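# Pin cable end under gripper finger while lifting reel

## Task

Close one gripper on the reel so that one of its fingers pins the cable at a spot close to one of the cable's ends. Report completion only when that single grip keeps the reel steady and well above the table, while the other arm's gripper holds nothing, stays away from the reel and the cable, and touches the holding arm lightly or not at all.

## Robot and tools

Robot and frame. There are two arms, left_arm and right_arm, each with six revolute joints and a two-finger parallel gripper. All poses are in one scene frame. Its origin sits on the table top midway between the arms, +x points out across the table, +z points up, and left_arm is on the +y side. The names are not image sides. left_arm's base is at (+0.038, +0.373, 0) m and right_arm's at (-0.009, -0.309, 0) m, both turned only slightly about z. Joint ranges in rad, base to hand: waist -2.618 to 3.054, shoulder 0 to 3.142, elbow 0 to 3.142, wrist pitch -1.571 to 1.571, wrist yaw -1.571 to 1.571, wrist roll -2.094 to 2.094. An elbow never fully straightens.

Gripper frame. The fingers extend along the gripper's own +z axis and close along its y axis. end_effector_position is the point midway between the finger pads, roughly 1 cm short of the tips. A wrist camera mount sits on each hand and also has a body.

The 16-number row. Every movement command uses a row of 16 plain numbers: left_arm's x, y, z, qw, qx, qy, qz, opening, then right_arm's same eight. Both arms are always present. x, y, z are an absolute target for that gripper's end_effector_position, in metres, scene frame; qw, qx, qy, qz are an absolute target orientation, w first, scene frame. Opening runs from -1 (closed) to +1 (fully open, 0.094 m). An arm meant to stay still should get its last reported pose and wanted opening repeated exactly; to keep a hand's orientation, repeat the same quaternion rather than copying the slightly drifted one from results.

execute_actions(actions). actions is a list of actions; each action is a list of up to 15 rows; each row lasts one control step of 1/30 s, and a short action repeats its final row until 15 steps pass. An empty list just reports state and images. If any target lies over 0.6 m from where that gripper starts the action, along any of the gripper's current axes, the action is rejected for both arms; a malformed action, or a first action failing that test against the latest state, rejects the whole call with no motion.

move(target, speed, blocking). target is one 16-number row as above, absolute poses. Each hand travels in a straight line to its target, all finishing together, taking 0.5 to 10 s (cut off at 10 s). speed is the path's top speed in m/s, 0.002 to 0.5, default 0.25; turning is capped at twice that in rad/s. Openings are applied at the start. Paths ignore obstacles and the other arm, and a hand may lag, wander or overshoot speed, mostly near full reach. With blocking=false the call returns after 0.5 s while motion continues; other moves and execute_actions are refused until a result shows it ended, so use wait or stop. The result adds a move: line giving the ending (done, off_target, moving, held, fault; a single named arm means the other finished fine), limits applied (paced = pose clipped; held = a check blocked steps, after which the arm may jump faster), and each hand's distance to its target.

wait(seconds): 0 to 10; arms keep their last command and a running move continues. stop(): brakes a running move; fingers keep moving. zoom_image(camera, region): camera is one of cam_head_left, cam_head_right, cam_high, cam_low, cam_left_wrist, cam_right_wrist; region is [x0, y0, x1, y1] pixels from the top-left, at most 504 by 504. Head, high and low images are 504x504, wrist images 616x616. read_manual(section): only "licences". finished_scene(scene): pass the current scene's number to declare the job complete; irreversible.

Control behaviour. Each step the command is limited to 70 mm and 16 degrees from the measured pose, so far targets need several actions; after an action the arm stops at its last clipped pose. Position wins over orientation when both cannot be met. Joint friction can leave the hand up to about 31 mm off, and tiny commands may not move it. Printed hand positions can be off, more at long reach.

Reading results. The state line lists each gripper's position and quaternion. Hand target lines show what the controller is currently driving toward. pose unreachable means the clearance check altered or blocked that arm's command. grip_measured is the finger opening on the command scale; the last value of Joint positions is the opening in metres. Readings may be off by about 1 mm. Joint torques are raw drive outputs with offsets and noise. FAULT lines report arm stops; MOTOR HOT warns at 75 °C, at 90 °C the arm halts 10 s, at 100 °C it goes limp and falls.

Gripping. To hold something, command an opening below grip_measured; roughly 0.03 below holds firmly, less holds softer. Pad force tops out near 50 to 62 N, weaker on very thin parts.

Cautions. Never let the arms collide or shove each other. Do not push or knock anything off the table. Faster contact strikes harder and aiming past a contact presses harder, so approach slowly. Avoid drops, slips and slams. Loose objects may occasionally be nudged by outside pushes.

Each tool is called after "Emit:" as name(argument=value, ...) on one line, values as JSON.

## Session

Emit:
execute_actions(actions=[])

Scene clock: 0.00 s.
left_arm: end_effector_position=(+0.1820, +0.6933, +0.1383) grip_measured=+1.000 end_effector_quat_wxyz=(-0.226, +0.950, -0.116, +0.183) | right_arm: end_effector_position=(+0.4256, -0.0529, +0.2496) grip_measured=+1.000 end_effector_quat_wxyz=(+0.553, -0.389, +0.530, +0.511)
Joint positions: left_arm=[ 1.323  1.407  1.052 -0.689  0.277 -1.69   0.094] | right_arm=[ 0.157  2.03   1.165  1.195 -1.142  0.415  0.094]
Joint velocities: left_arm=[ 0.002  0.002  0.002 -0.007 -0.007  0.037  0.   ] | right_arm=[ 0.012 -0.012 -0.017 -0.139 -0.066 -0.081  0.   ]
Joint torques (N m, as the arm reports them, + toward a larger angle): no reading
Hand target (left_arm): +0.182, +0.693, +0.138; -0.226, +0.950, -0.116, +0.183
Hand target (right_arm): +0.426, -0.053, +0.250; +0.553, -0.389, +0.530, +0.511

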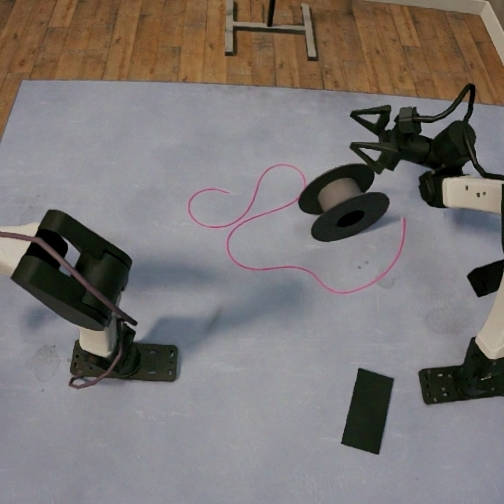

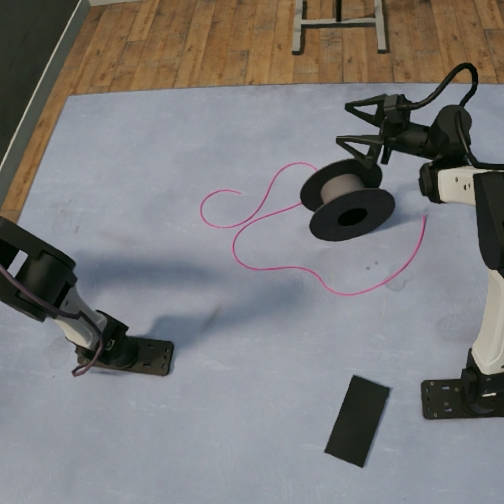

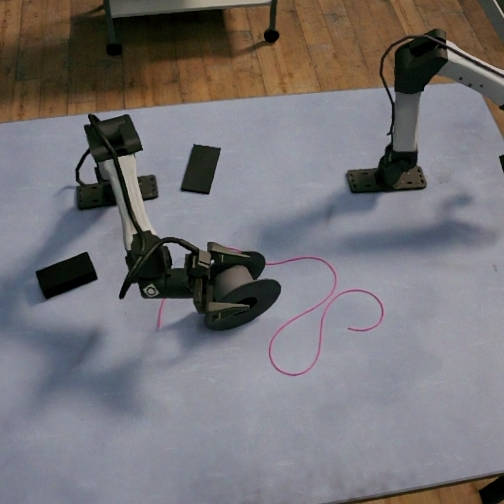

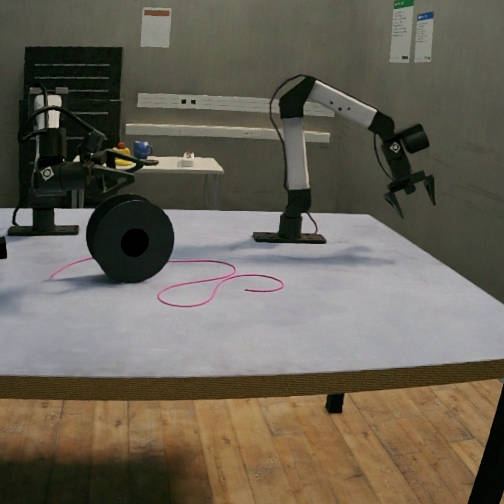

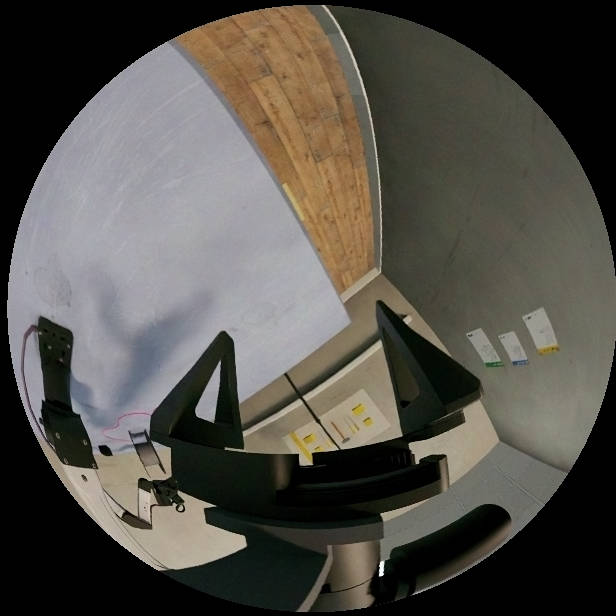

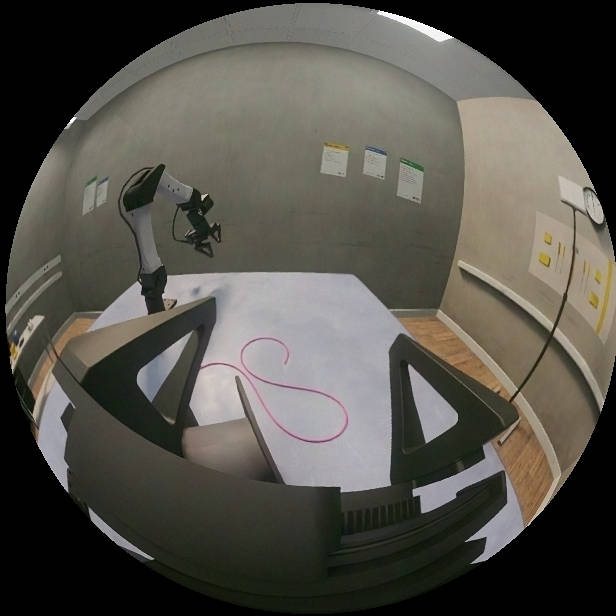

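Emit:
move(target=[0.3,0.2,0.22,0.458,0.493,0.654,-0.345,1,0.35,-0.24,0.27,0,0,1,0,1], speed=0.3)

Emit:
move(target=[0.31,0.12,0.17,0.458,0.493,0.654,-0.345,1,0.354,-0.239,0.06,0,0,1,0,0])

Scene clock: 53.83 s.
left_arm: end_effector_position=(+0.2945, +0.1953, +0.2164) grip_measured=+1.000 end_effector_quat_wxyz=(+0.692, +0.687, -0.163, +0.149) | right_arm: end_effector_position=(+0.3602, -0.2452, +0.2665) grip_measured=+1.000 end_effector_quat_wxyz=(+0.156, +0.001, +0.987, +0.026)
Joint positions: left_arm=[ 0.017  1.76   1.127 -1.555  1.575 -2.079  0.094] | right_arm=[ 0.112  1.806  2.107 -1.555  0.003  0.174  0.094]
Joint velocities: left_arm=[-0.007 -0.007  0.002  0.081  0.022 -0.022  0.   ] | right_arm=[-0.017 -0.002 -0.007 -0.066 -0.051  0.051  0.   ]
Joint torques (N m, as the arm reports them, + toward a larger angle): left_arm=[-0.25 -5.63  7.32 -0.59  0.64 -0.24] | right_arm=[ 1.59 -8.55  3.87  1.    0.09 -0.04]
Hand target (left_arm): +0.299, +0.193, +0.216; +0.696, +0.685, -0.158, +0.145
Hand target (right_arm): +0.354, -0.241, +0.269; +0.157, -0.003, +0.987, +0.022
Off the commanded pose (left_arm): 0.008 m, 120 deg; orientation clipped at the last step of the last action.
Off the commanded pose (right_arm): 0.012 m, 18 deg; orientation clipped at the last step of the last action.
joint sent to its limit (left arm) — the command would take joint 4 (wrist pitch) past its lower limit, joint 5 (wrist yaw) past its upper limit and joint 6 (wrist roll) past its lower limit, so those joints were sent only as far as their limits.
joint sent to its limit (right arm) — the command would take joint 4 (wrist pitch) past its lower limit, so that joint was sent only as far as its limit.
move: off_target (left_arm, right_arm); limits=paced
camera_calibration (this result's frames):
cam_left_wrist: T_world_to_cam=[[0.598934, 0.0538072, -0.798989, -0.0229744], [0.504763, 0.74921, 0.428833, -0.36653], [0.621685, -0.660143, 0.421568, -0.0269991], [0, 0, 0, 1]] pos_world=[0.215556, 0.258021, 0.150206]
cam_right_wrist: T_world_to_cam=[[0.225895, -0.974151, 0.000426859, -0.320906], [-0.929554, -0.215423, 0.299204, 0.217182], [-0.291378, -0.0679855, -0.954189, 0.433405], [0, 0, 0, 1]] pos_world=[0.400658, -0.23636, 0.348705]

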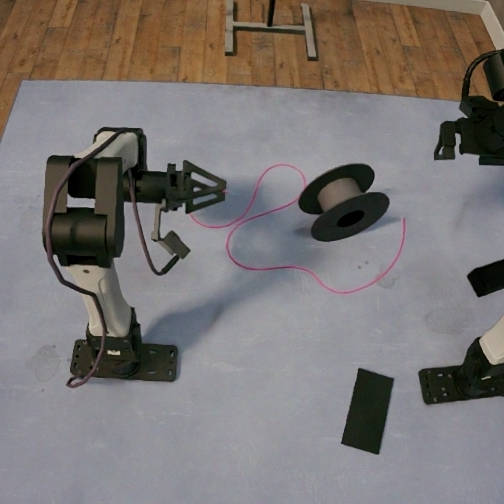

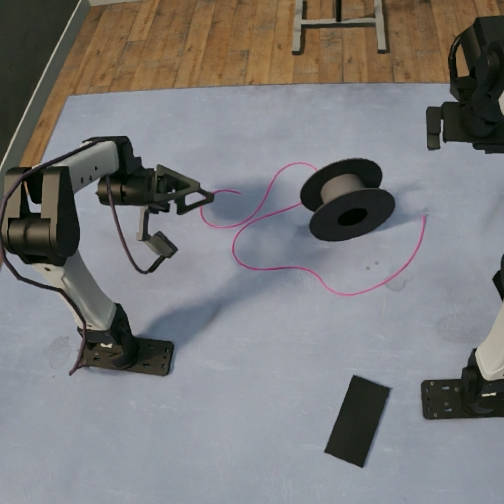

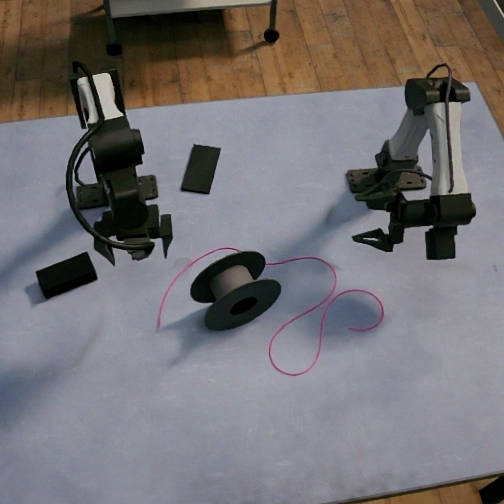

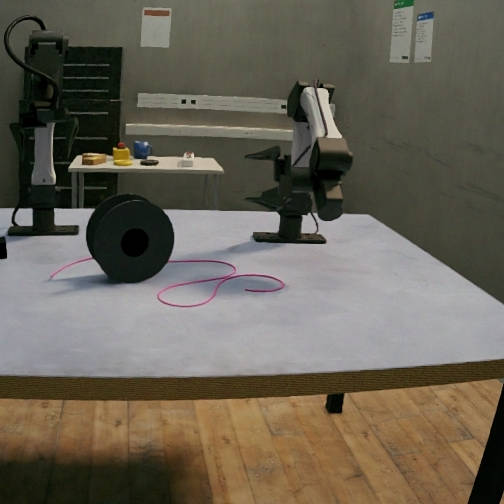

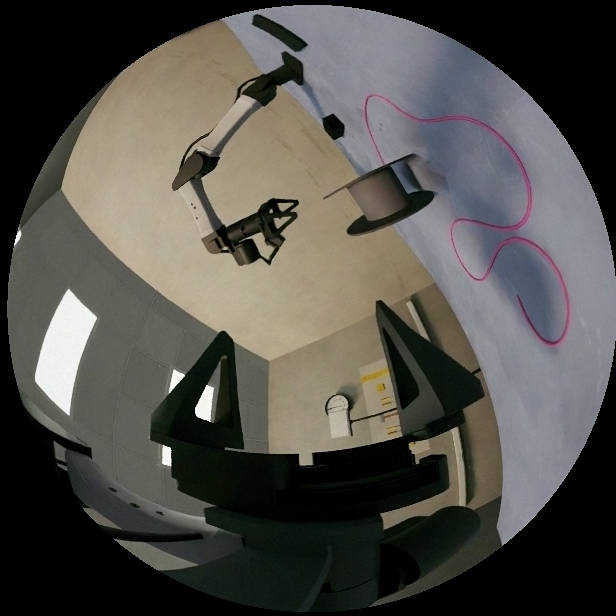

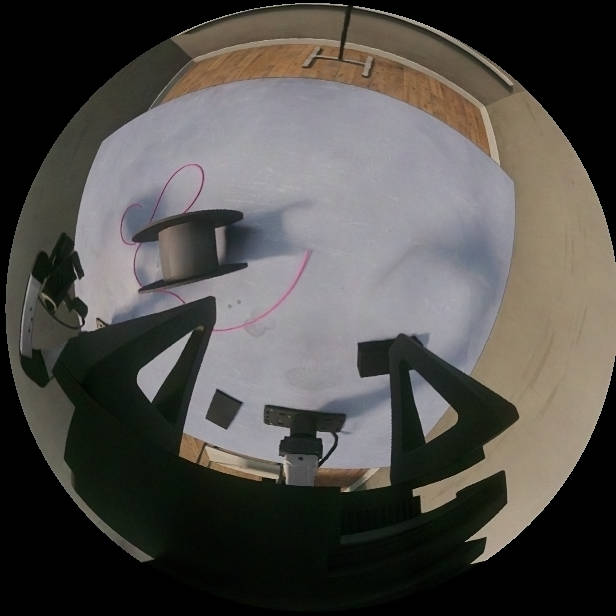

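Scene clock: 58.40 s.
left_arm: end_effector_position=(+0.3061, +0.1227, +0.1710) grip_measured=+1.000 end_effector_quat_wxyz=(+0.708, +0.673, -0.213, +0.032) | right_arm: end_effector_position=(+0.3574, -0.2457, +0.0642) grip_measured=+0.002 end_effector_quat_wxyz=(+0.004, +0.004, +1.000, -0.001)
Joint positions: left_arm=[-0.224  2.079  1.353 -1.556  1.576 -2.079  0.094] | right_arm=[ 0.112  1.967  1.54  -1.136  0.004  0.18   0.047]
Joint velocities: left_arm=[-0.002 -0.007 -0.002  0.007  0.022 -0.007  0.   ] | right_arm=[ 0.007 -0.002 -0.002  0.066 -0.066 -0.037  0.001]
Joint torques (N m, as the arm reports them, + toward a larger angle): left_arm=[-0.32 -8.51  6.98 -0.71  0.6  -0.23] | right_arm=[ 1.56 -8.46  4.58  0.45 -0.02 -0.01]
Hand target (left_arm): +0.309, +0.119, +0.168; +0.710, +0.672, -0.209, +0.027
Hand target (right_arm): +0.355, -0.239, +0.058; +0.000, -0.002, +1.000, -0.000
Off the commanded pose (left_arm): 0.005 m, 119 deg; orientation clipped at the last step of the last action.
Off the commanded pose (right_arm): 0.009 m, 1 deg.
joint sent to its limit (left arm) — the command would take joint 4 (wrist pitch) past its lower limit, joint 5 (wrist yaw) past its upper limit and joint 6 (wrist roll) past its lower limit, so those joints were sent only as far as their limits.
move: off_target (left_arm); limits=paced
camera_calibration (this result's frames):
cam_left_wrist: T_world_to_cam=[[0.520487, -0.0710199, -0.850911, -0.0140857], [0.70511, 0.597784, 0.38141, -0.333143], [0.481573, -0.798505, 0.361216, 0.00718417], [0, 0, 0, 1]] pos_world=[0.238774, 0.203884, 0.112483]
cam_right_wrist: T_world_to_cam=[[0.217074, -0.976019, -0.0163356, -0.316957], [-0.796506, -0.186774, 0.575059, 0.216794], [-0.56432, -0.111819, -0.817949, 0.31761], [0, 0, 0, 1]] pos_world=[0.420715, -0.23335, 0.129942]

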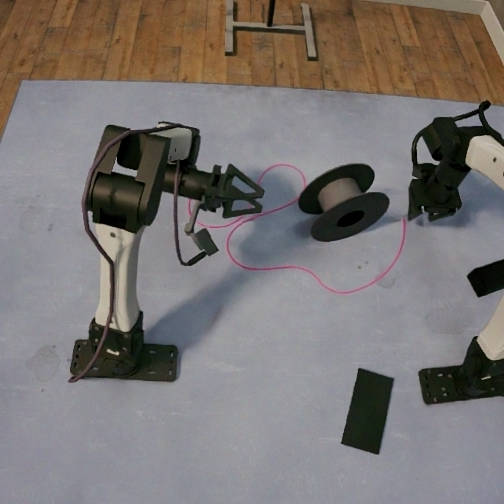

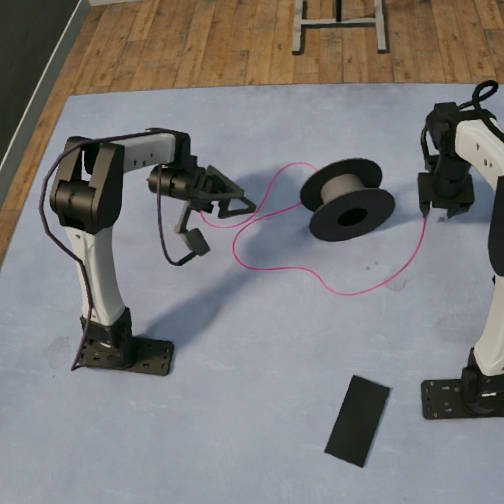

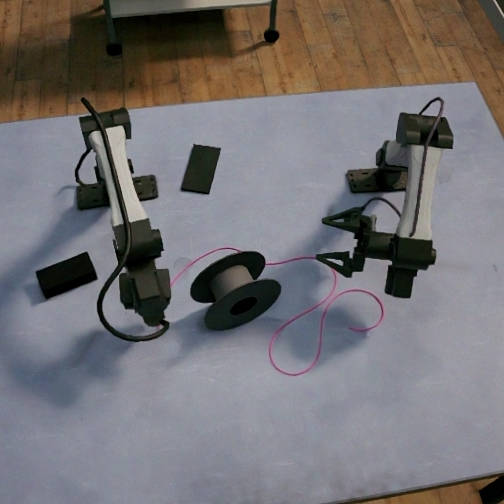

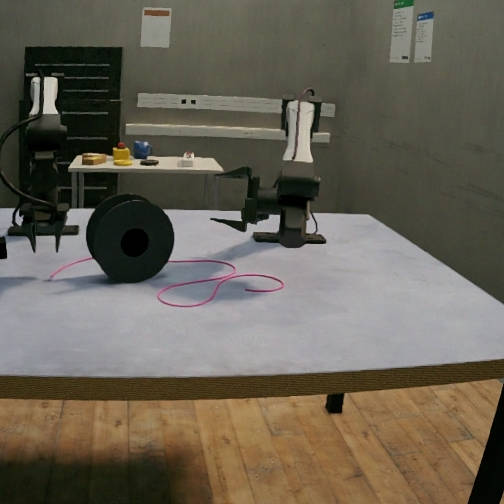

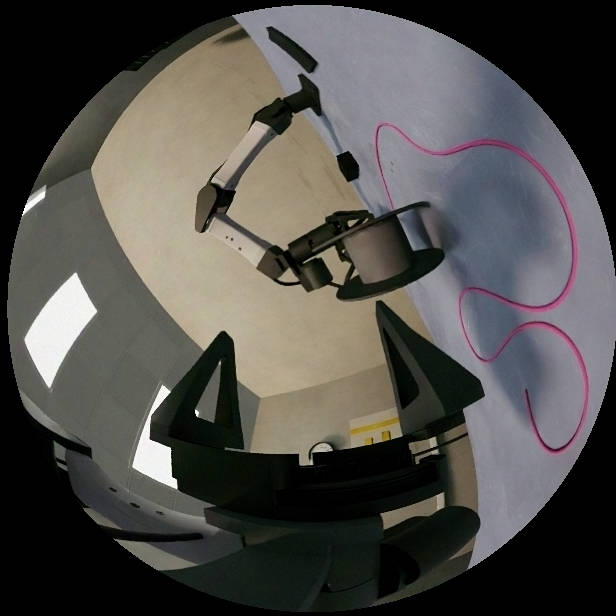

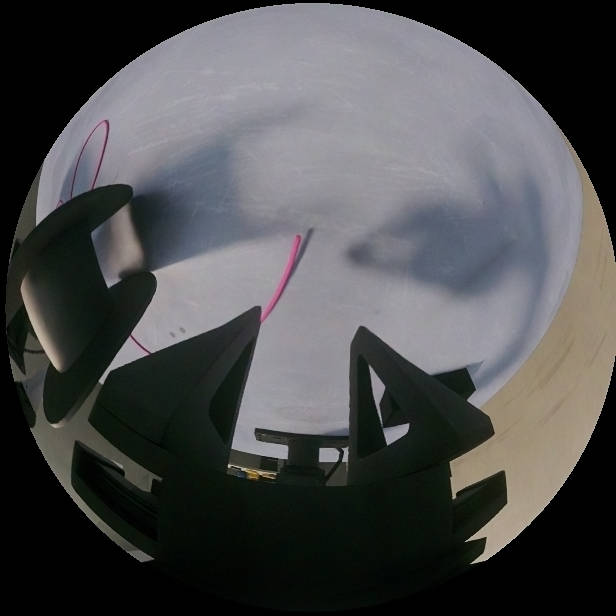

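Emit:
move(target=[0.3,0.3,0.16,0,0.707,-0.707,0,1,0.36,-0.221,0.03,0,0,1,0,0])

Emit:
move(target=[0.3,0.25,0.16,0,0,1,0,1,0.36,-0.221,0.005,0,0,1,0,0], speed=0.4)

Scene clock: 80.93 s.
left_arm: end_effector_position=(+0.3052, +0.2965, +0.1627) grip_measured=+1.000 end_effector_quat_wxyz=(+0.010, +0.707, -0.707, -0.000) | right_arm: end_effector_position=(+0.3639, -0.2257, +0.0366) grip_measured=+0.002 end_effector_quat_wxyz=(+0.006, +0.004, +1.000, -0.000)
Joint positions: left_arm=[-0.23   1.608  1.492 -1.465  0.017 -1.841  0.094] | right_arm=[ 0.161  2.026  1.512 -1.045  0.004  0.228  0.047]
Joint velocities: left_arm=[-0.007 -0.012 -0.002  0.022 -0.066 -0.007  0.   ] | right_arm=[ 0.022 -0.002 -0.007 -0.007 -0.066 -0.066  0.   ]
Joint torques (N m, as the arm reports them, + toward a larger angle): left_arm=[-0.39 -8.58  5.41  0.31 -0.26  0.04] | right_arm=[ 1.16 -8.54  4.07  0.48 -0.03 -0.03]
Hand target (left_arm): +0.302, +0.297, +0.161; +0.004, +0.701, -0.713, -0.003
Hand target (right_arm): +0.360, -0.221, +0.030; -0.000, +0.000, +1.000, +0.001
Off the commanded pose (left_arm): 0.007 m, 1 deg.
Off the commanded pose (right_arm): 0.009 m, 1 deg.
move: done
camera_calibration (this result's frames):
cam_left_wrist: T_world_to_cam=[[0.979215, -0.194671, 0.0569379, -0.259408], [-0.167444, -0.617469, 0.768566, 0.130369], [-0.11446, -0.762125, -0.637232, 0.482974], [0, 0, 0, 1]] pos_world=[0.331127, 0.398086, 0.222339]
cam_right_wrist: T_world_to_cam=[[0.218268, -0.975746, -0.016685, -0.29962], [-0.798909, -0.188477, 0.571157, 0.242252], [-0.560449, -0.111336, -0.820671, 0.299707], [0, 0, 0, 1]] pos_world=[0.426906, -0.213326, 0.102598]

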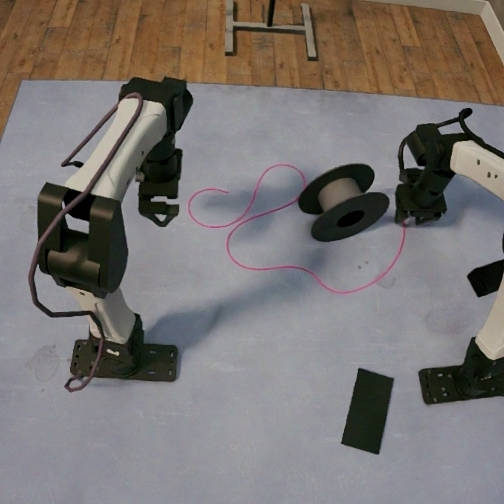

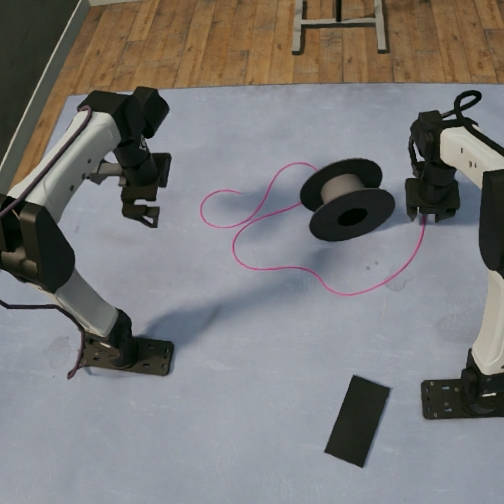

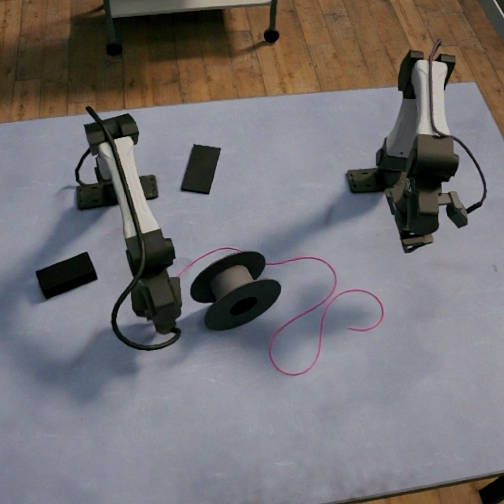

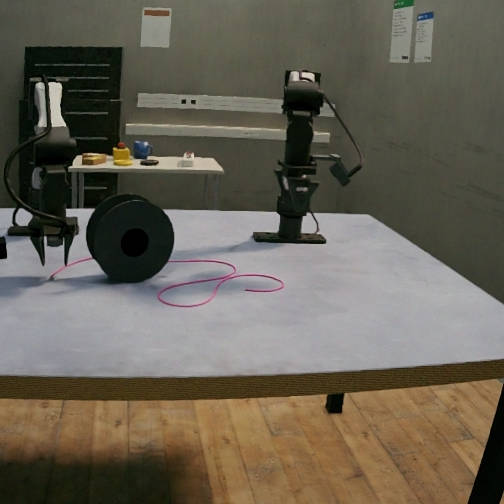

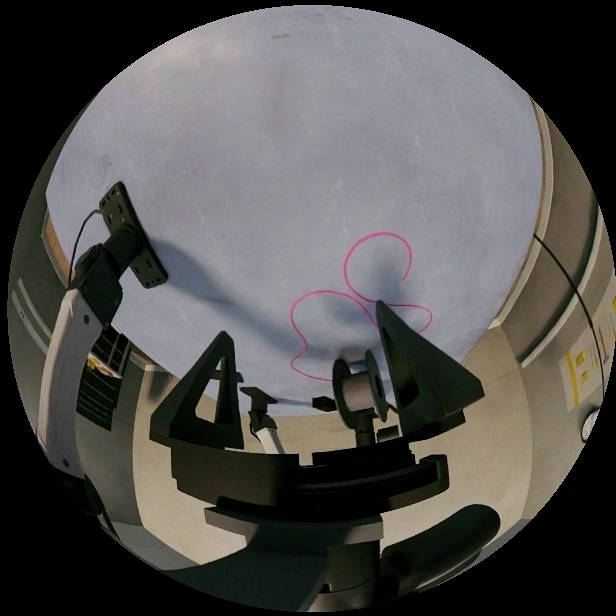

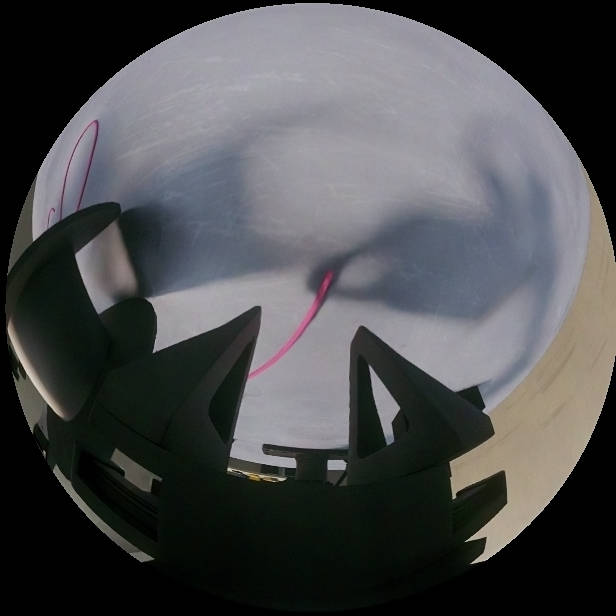

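Scene clock: 83.53 s.
left_arm: end_effector_position=(+0.2935, +0.2520, +0.1611) grip_measured=+1.000 end_effector_quat_wxyz=(-0.005, -0.009, +1.000, -0.005) | right_arm: end_effector_position=(+0.3645, -0.2256, +0.0116) grip_measured=+0.002 end_effector_quat_wxyz=(+0.006, +0.004, +1.000, -0.000)
Joint positions: left_arm=[-0.396  1.62   1.498 -1.453  0.013 -0.454  0.094] | right_arm=[ 0.161  2.058  1.456 -0.957  0.004  0.228  0.047]
Joint velocities: left_arm=[-0.007 -0.012  0.002  0.037  0.022  0.037  0.   ] | right_arm=[ 0.017  0.002  0.002 -0.051  0.007 -0.007 -0.   ]
Joint torques (N m, as the arm reports them, + toward a larger angle): left_arm=[-0.24 -5.56  8.89  0.43 -0.13  0.05] | right_arm=[ 1.14 -8.53  3.97  0.49 -0.03 -0.01]
Hand target (left_arm): +0.299, +0.249, +0.160; -0.002, -0.000, +1.000, -0.001
Hand target (right_arm): +0.360, -0.221, +0.005; -0.000, -0.000, +1.000, +0.000
Off the commanded pose (left_arm): 0.007 m, 1 deg.
Off the commanded pose (right_arm): 0.009 m, 1 deg.
move: done
camera_calibration (this result's frames):
cam_left_wrist: T_world_to_cam=[[-0.177407, -0.9809, 0.0797582, 0.27743], [-0.623463, 0.174726, 0.76208, 0.0374346], [-0.76146, 0.0854719, -0.642552, 0.423901], [0, 0, 0, 1]] pos_world=[0.39534, 0.229359, 0.221723]
cam_right_wrist: T_world_to_cam=[[0.218268, -0.975746, -0.016685, -0.300036], [-0.798909, -0.188477, 0.571157, 0.256988], [-0.560449, -0.111336, -0.820671, 0.279574], [0, 0, 0, 1]] pos_world=[0.427485, -0.213196, 0.0776518]

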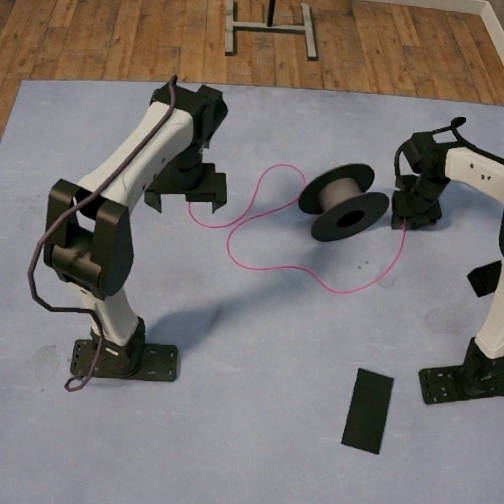

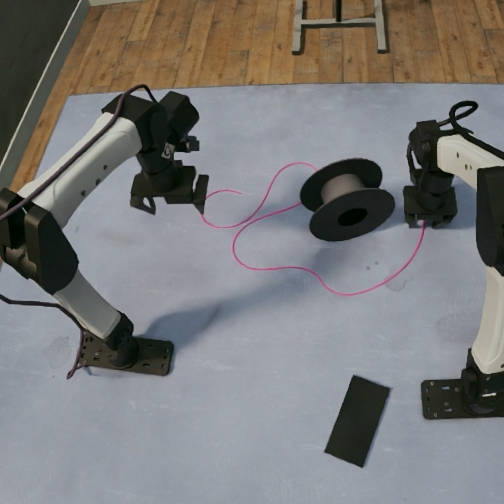

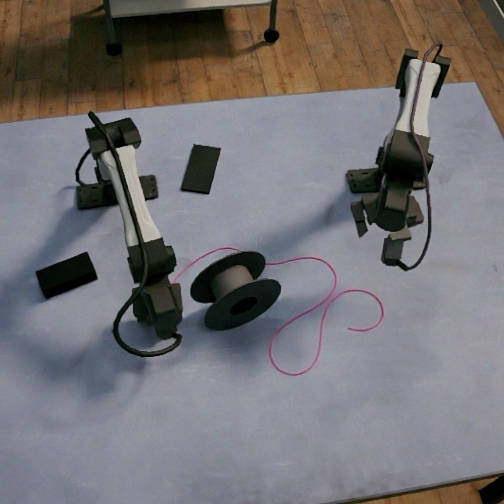

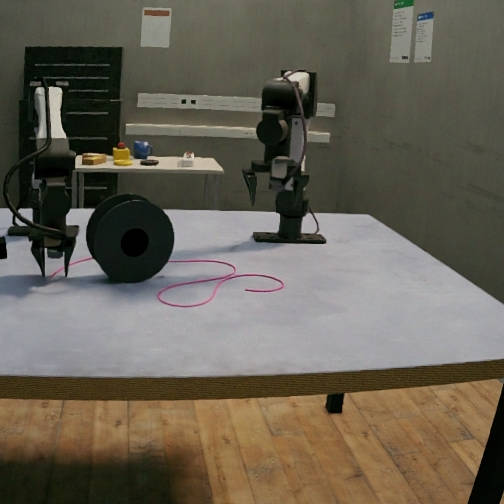

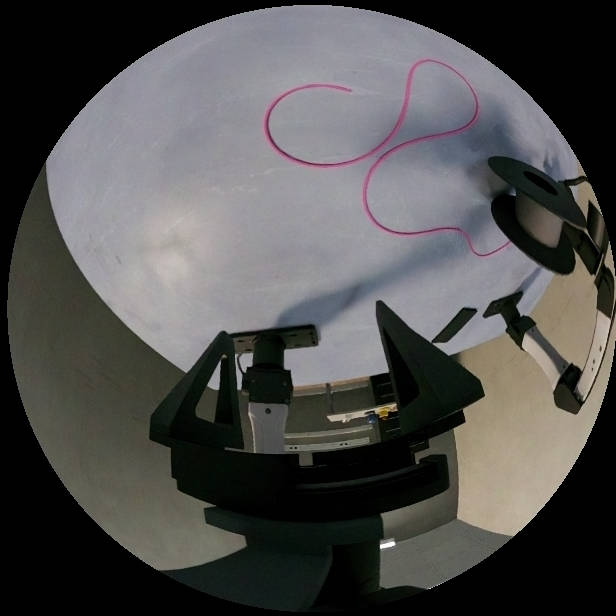

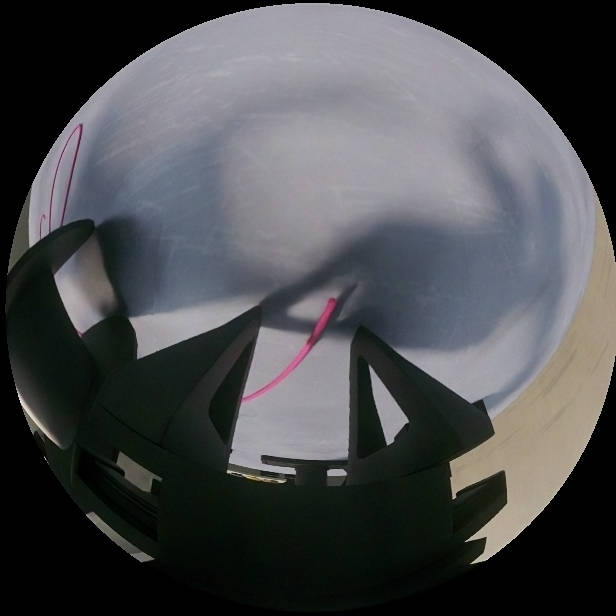

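Emit:
move(target=[0.31,0.16,0.17,0.458,0.493,0.654,-0.345,1,0.35,-0.221,-0.004,0,0,1,0,0])

Emit:
move(target=[0.31,0.16,0.17,0.458,0.493,0.654,-0.345,1,0.35,-0.221,-0.004,0,0,1,0,-1])

Emit:
move(target=[0.31,0.16,0.17,0.458,0.493,0.654,-0.345,1,0.30,-0.22,0.2,0,0,1,0,-1], speed=0.15)

Scene clock: 95.40 s.
left_arm: end_effector_position=(+0.3088, +0.1609, +0.1882) grip_measured=+1.000 end_effector_quat_wxyz=(+0.470, +0.502, +0.645, -0.333) | right_arm: end_effector_position=(+0.3647, -0.2252, +0.0106) grip_measured=+0.001 end_effector_quat_wxyz=(+0.023, +0.004, +1.000, -0.001)
Joint positions: left_arm=[-0.211  1.217  0.682 -0.069  0.938  0.553  0.094] | right_arm=[ 0.166  2.033  1.412 -0.906  0.012  0.232  0.047]
Joint velocities: left_arm=[ 0.007 -0.017 -0.012  0.022 -0.007  0.022  0.   ] | right_arm=[ 0.002 -0.007 -0.002 -0.037  0.066  0.007 -0.   ]
Joint torques (N m, as the arm reports them, + toward a larger angle): left_arm=[ 0.78 -2.44  6.86  1.64  0.47  0.03] | right_arm=[ 1.23 -8.11  2.16  0.53 -0.12  0.  ]
Hand target (left_arm): +0.307, +0.163, +0.175; +0.459, +0.499, +0.652, -0.340
Hand target (right_arm): +0.350, -0.221, -0.003; -0.000, -0.000, +1.000, -0.000
Off the commanded pose (left_arm): 0.018 m, 2 deg.
Off the commanded pose (right_arm): 0.021 m, 3 deg.
move: off_target (left_arm, right_arm)
camera_calibration (this result's frames):
cam_left_wrist: T_world_to_cam=[[-0.968956, -0.140836, -0.203198, 0.35111], [-0.0681435, 0.942188, -0.328082, -0.047587], [0.237657, -0.30405, -0.922536, 0.267584], [0, 0, 0, 1]] pos_world=[0.273374, 0.175644, 0.302588]
cam_right_wrist: T_world_to_cam=[[0.219201, -0.975643, -0.00847671, -0.300148], [-0.817283, -0.188353, 0.544584, 0.264834], [-0.532917, -0.112446, -0.838663, 0.268785], [0, 0, 0, 1]] pos_world=[0.425477, -0.212731, 0.0786512]

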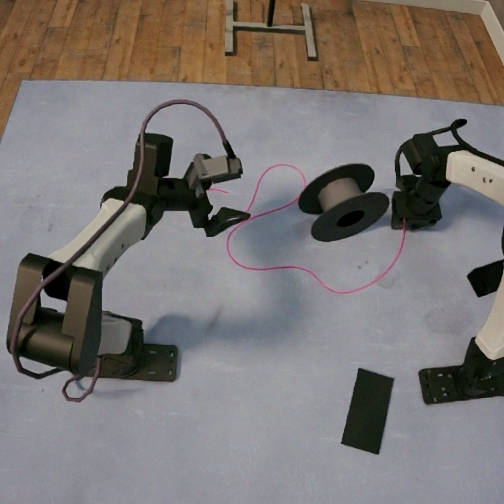

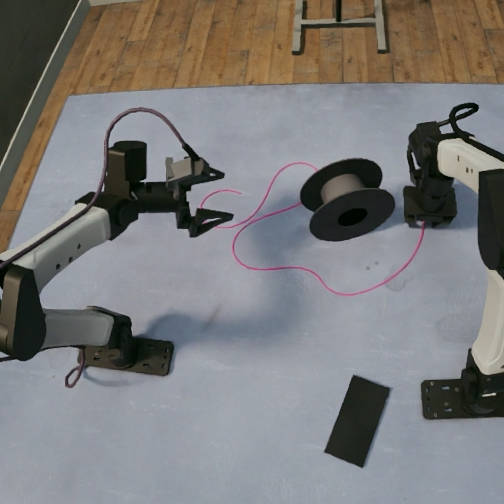

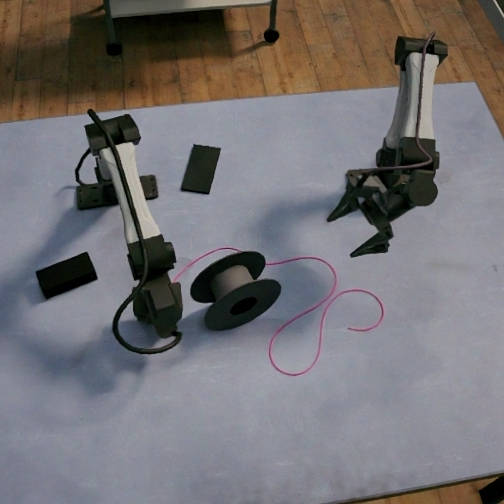

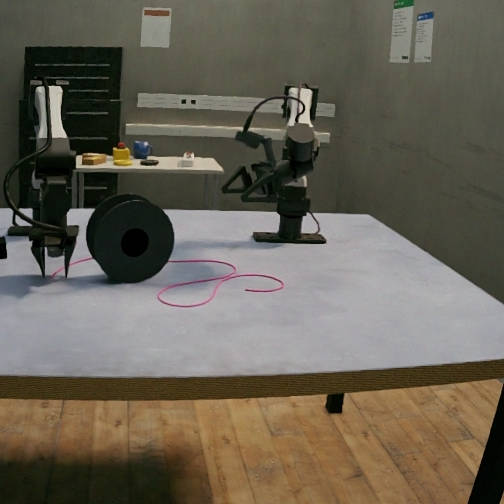

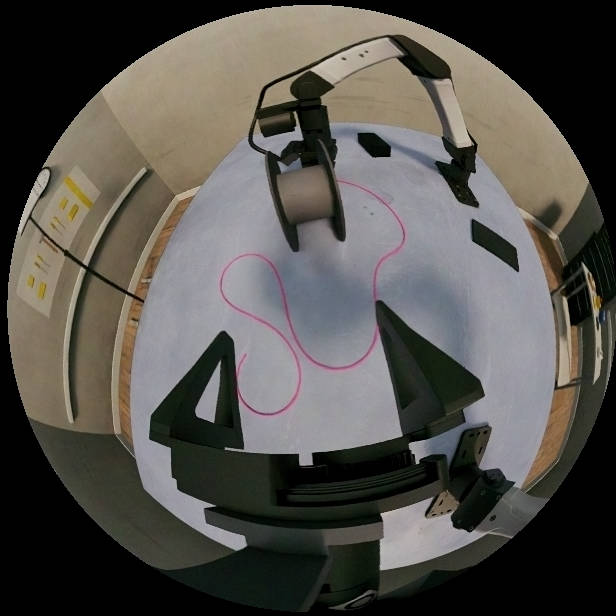

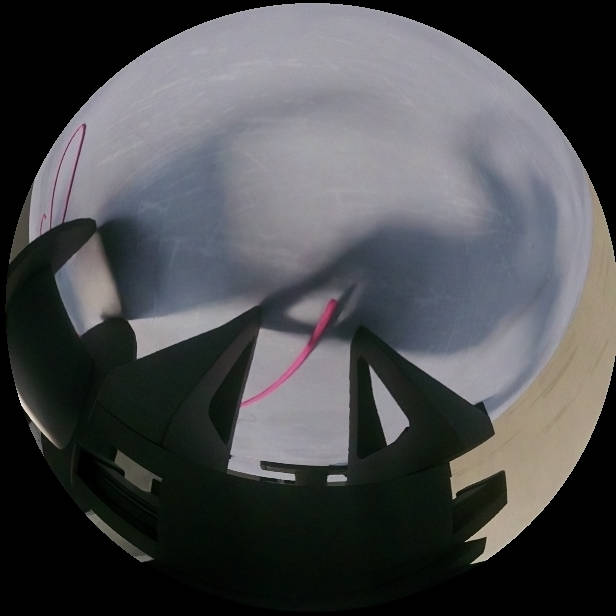

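Scene clock: 96.13 s.
left_arm: end_effector_position=(+0.3130, +0.1598, +0.1820) grip_measured=+1.000 end_effector_quat_wxyz=(+0.472, +0.499, +0.645, -0.334) | right_arm: end_effector_position=(+0.3646, -0.2256, +0.0106) grip_measured=-0.981 end_effector_quat_wxyz=(+0.023, +0.004, +1.000, -0.002)
Joint positions: left_arm=[-0.211  1.244  0.667 -0.016  0.938  0.54   0.094] | right_arm=[ 0.166  2.031  1.41  -0.905  0.014  0.233  0.001]
Joint velocities: left_arm=[-0.022  0.002 -0.007  0.095 -0.007  0.007  0.   ] | right_arm=[ 0.002  0.002 -0.002 -0.051  0.007 -0.007  0.   ]
Joint torques (N m, as the arm reports them, + toward a larger angle): left_arm=[ 0.21 -2.67  6.87  1.64  0.46 -0.19] | right_arm=[ 1.19 -7.99  2.22  0.53 -0.13 -0.01]
Hand target (left_arm): +0.310, +0.160, +0.170; +0.458, +0.493, +0.654, -0.345
Hand target (right_arm): +0.350, -0.221, -0.004; -0.000, -0.000, +1.000, -0.000
Off the commanded pose (left_arm): 0.012 m, 2 deg.
Off the commanded pose (right_arm): 0.021 m, 3 deg.
move: off_target (left_arm, right_arm)
camera_calibration (this result's frames):
cam_left_wrist: T_world_to_cam=[[-0.96854, -0.145888, -0.201611, 0.354192], [-0.0720227, 0.9398, -0.33405, -0.0455813], [0.238208, -0.30902, -0.920741, 0.260845], [0, 0, 0, 1]] pos_world=[0.277631, 0.175116, 0.296353]
cam_right_wrist: T_world_to_cam=[[0.218382, -0.975841, -0.00660675, -0.300243], [-0.817876, -0.186716, 0.544257, 0.265234], [-0.532342, -0.113452, -0.838893, 0.268189], [0, 0, 0, 1]] pos_world=[0.425264, -0.213039, 0.0786422]

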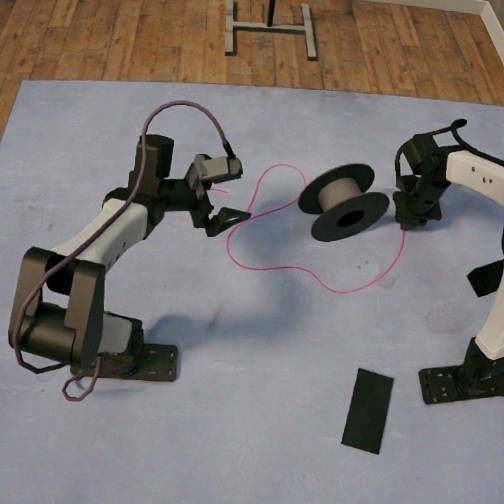

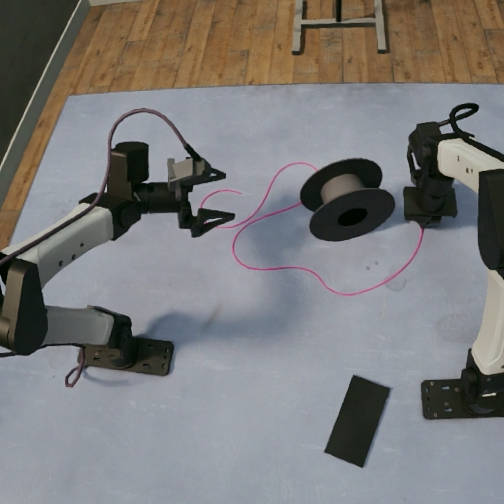

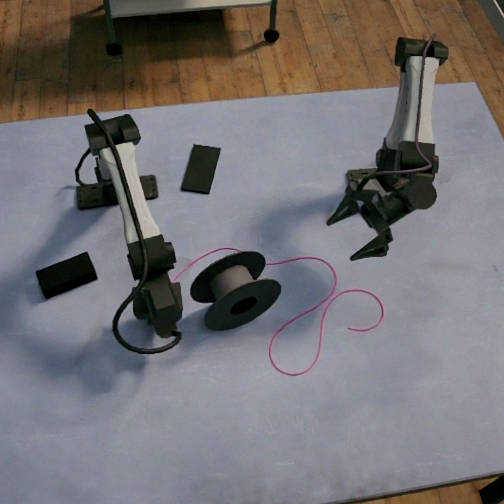

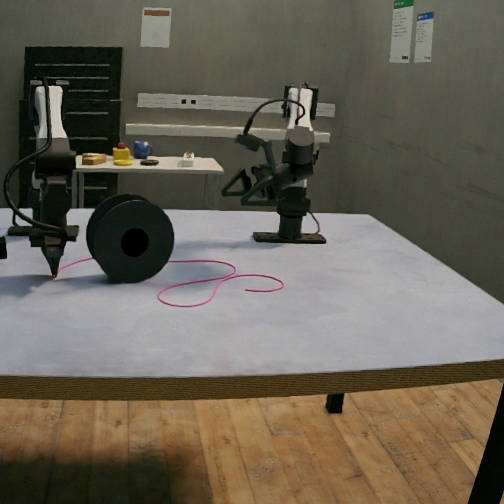

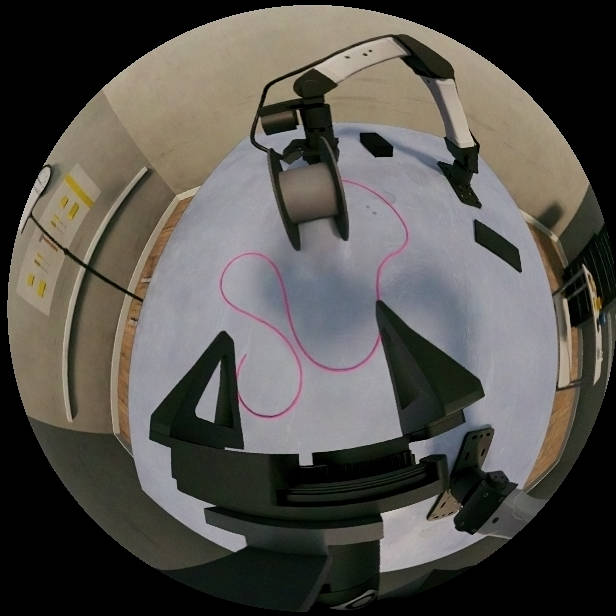

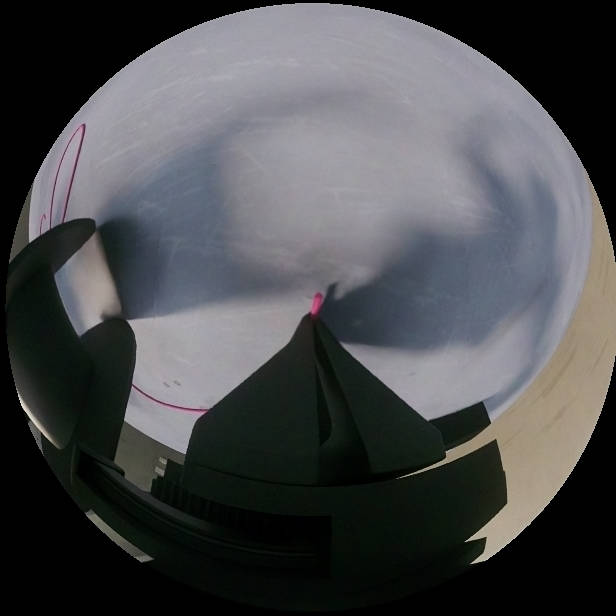

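Scene clock: 97.93 s.
left_arm: end_effector_position=(+0.3135, +0.1597, +0.1827) grip_measured=+1.000 end_effector_quat_wxyz=(+0.474, +0.499, +0.644, -0.334) | right_arm: end_effector_position=(+0.3000, -0.2260, +0.1918) grip_measured=-0.982 end_effector_quat_wxyz=(+0.020, +0.003, +1.000, +0.002)
Joint positions: left_arm=[-0.211  1.244  0.667 -0.011  0.938  0.539  0.094] | right_arm=[ 0.206  1.747  1.763 -1.549  0.007  0.272  0.001]
Joint velocities: left_arm=[-0.002  0.002 -0.002  0.051  0.007 -0.022  0.   ] | right_arm=[ 0.002  0.007 -0.002  0.007 -0.037 -0.022  0.   ]
Joint torques (N m, as the arm reports them, + toward a larger angle): left_arm=[ 0.26 -2.7   6.89  1.62  0.43 -0.18] | right_arm=[ 1.16 -7.42  6.78  0.35 -0.07  0.03]
Hand target (left_arm): +0.310, +0.160, +0.170; +0.458, +0.493, +0.654, -0.345
Hand target (right_arm): +0.299, -0.220, +0.200; +0.030, -0.000, +1.000, +0.009
Off the commanded pose (left_arm): 0.013 m, 3 deg.
Off the commanded pose (right_arm): 0.010 m, 2 deg.
joint sent to its limit (right arm) — the command would take joint 4 (wrist pitch) past its lower limit, so that joint was sent only as far as its limit.
move: off_target (left_arm)
camera_calibration (this result's frames):
cam_left_wrist: T_world_to_cam=[[-0.967846, -0.146689, -0.204344, 0.355141], [-0.0714707, 0.939243, -0.335729, -0.0450001], [0.241177, -0.31033, -0.919527, 0.260379], [0, 0, 0, 1]] pos_world=[0.277708, 0.175165, 0.296888]
cam_right_wrist: T_world_to_cam=[[0.219348, -0.975537, -0.0145972, -0.284013], [-0.813787, -0.191191, 0.548814, 0.110601], [-0.538179, -0.108502, -0.835817, 0.388109], [0, 0, 0, 1]] pos_world=[0.361176, -0.213808, 0.259543]

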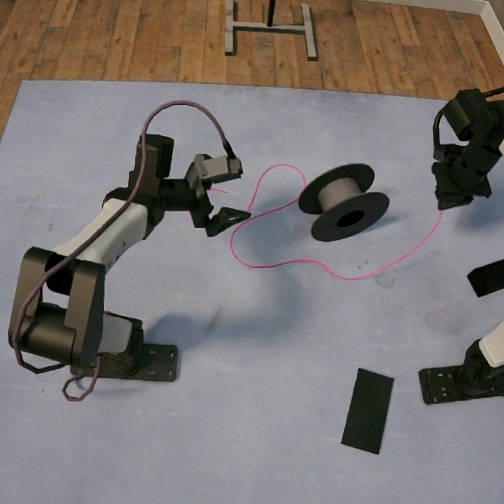

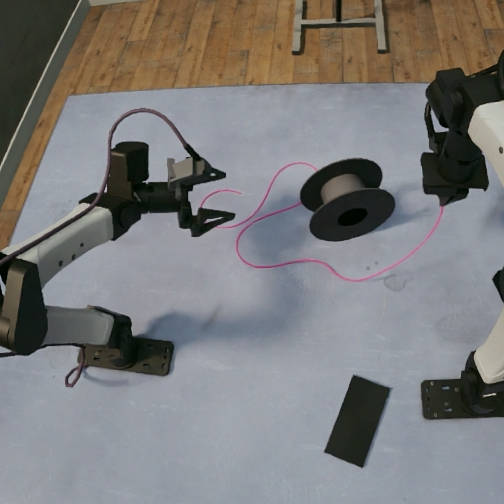

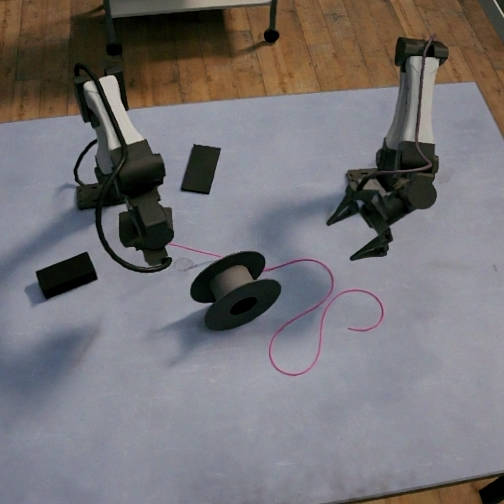

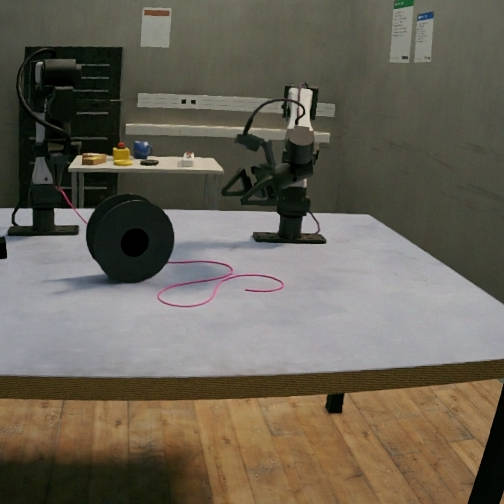

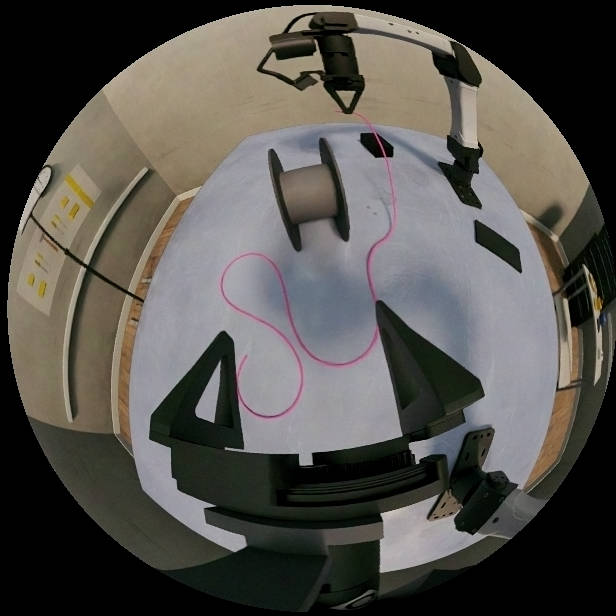

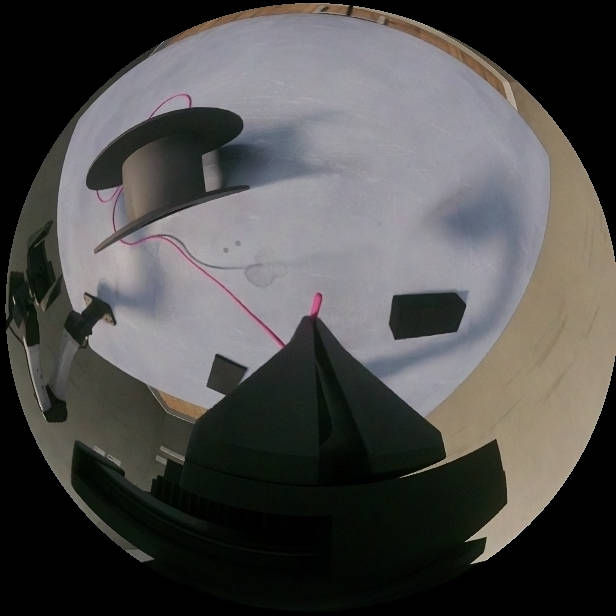

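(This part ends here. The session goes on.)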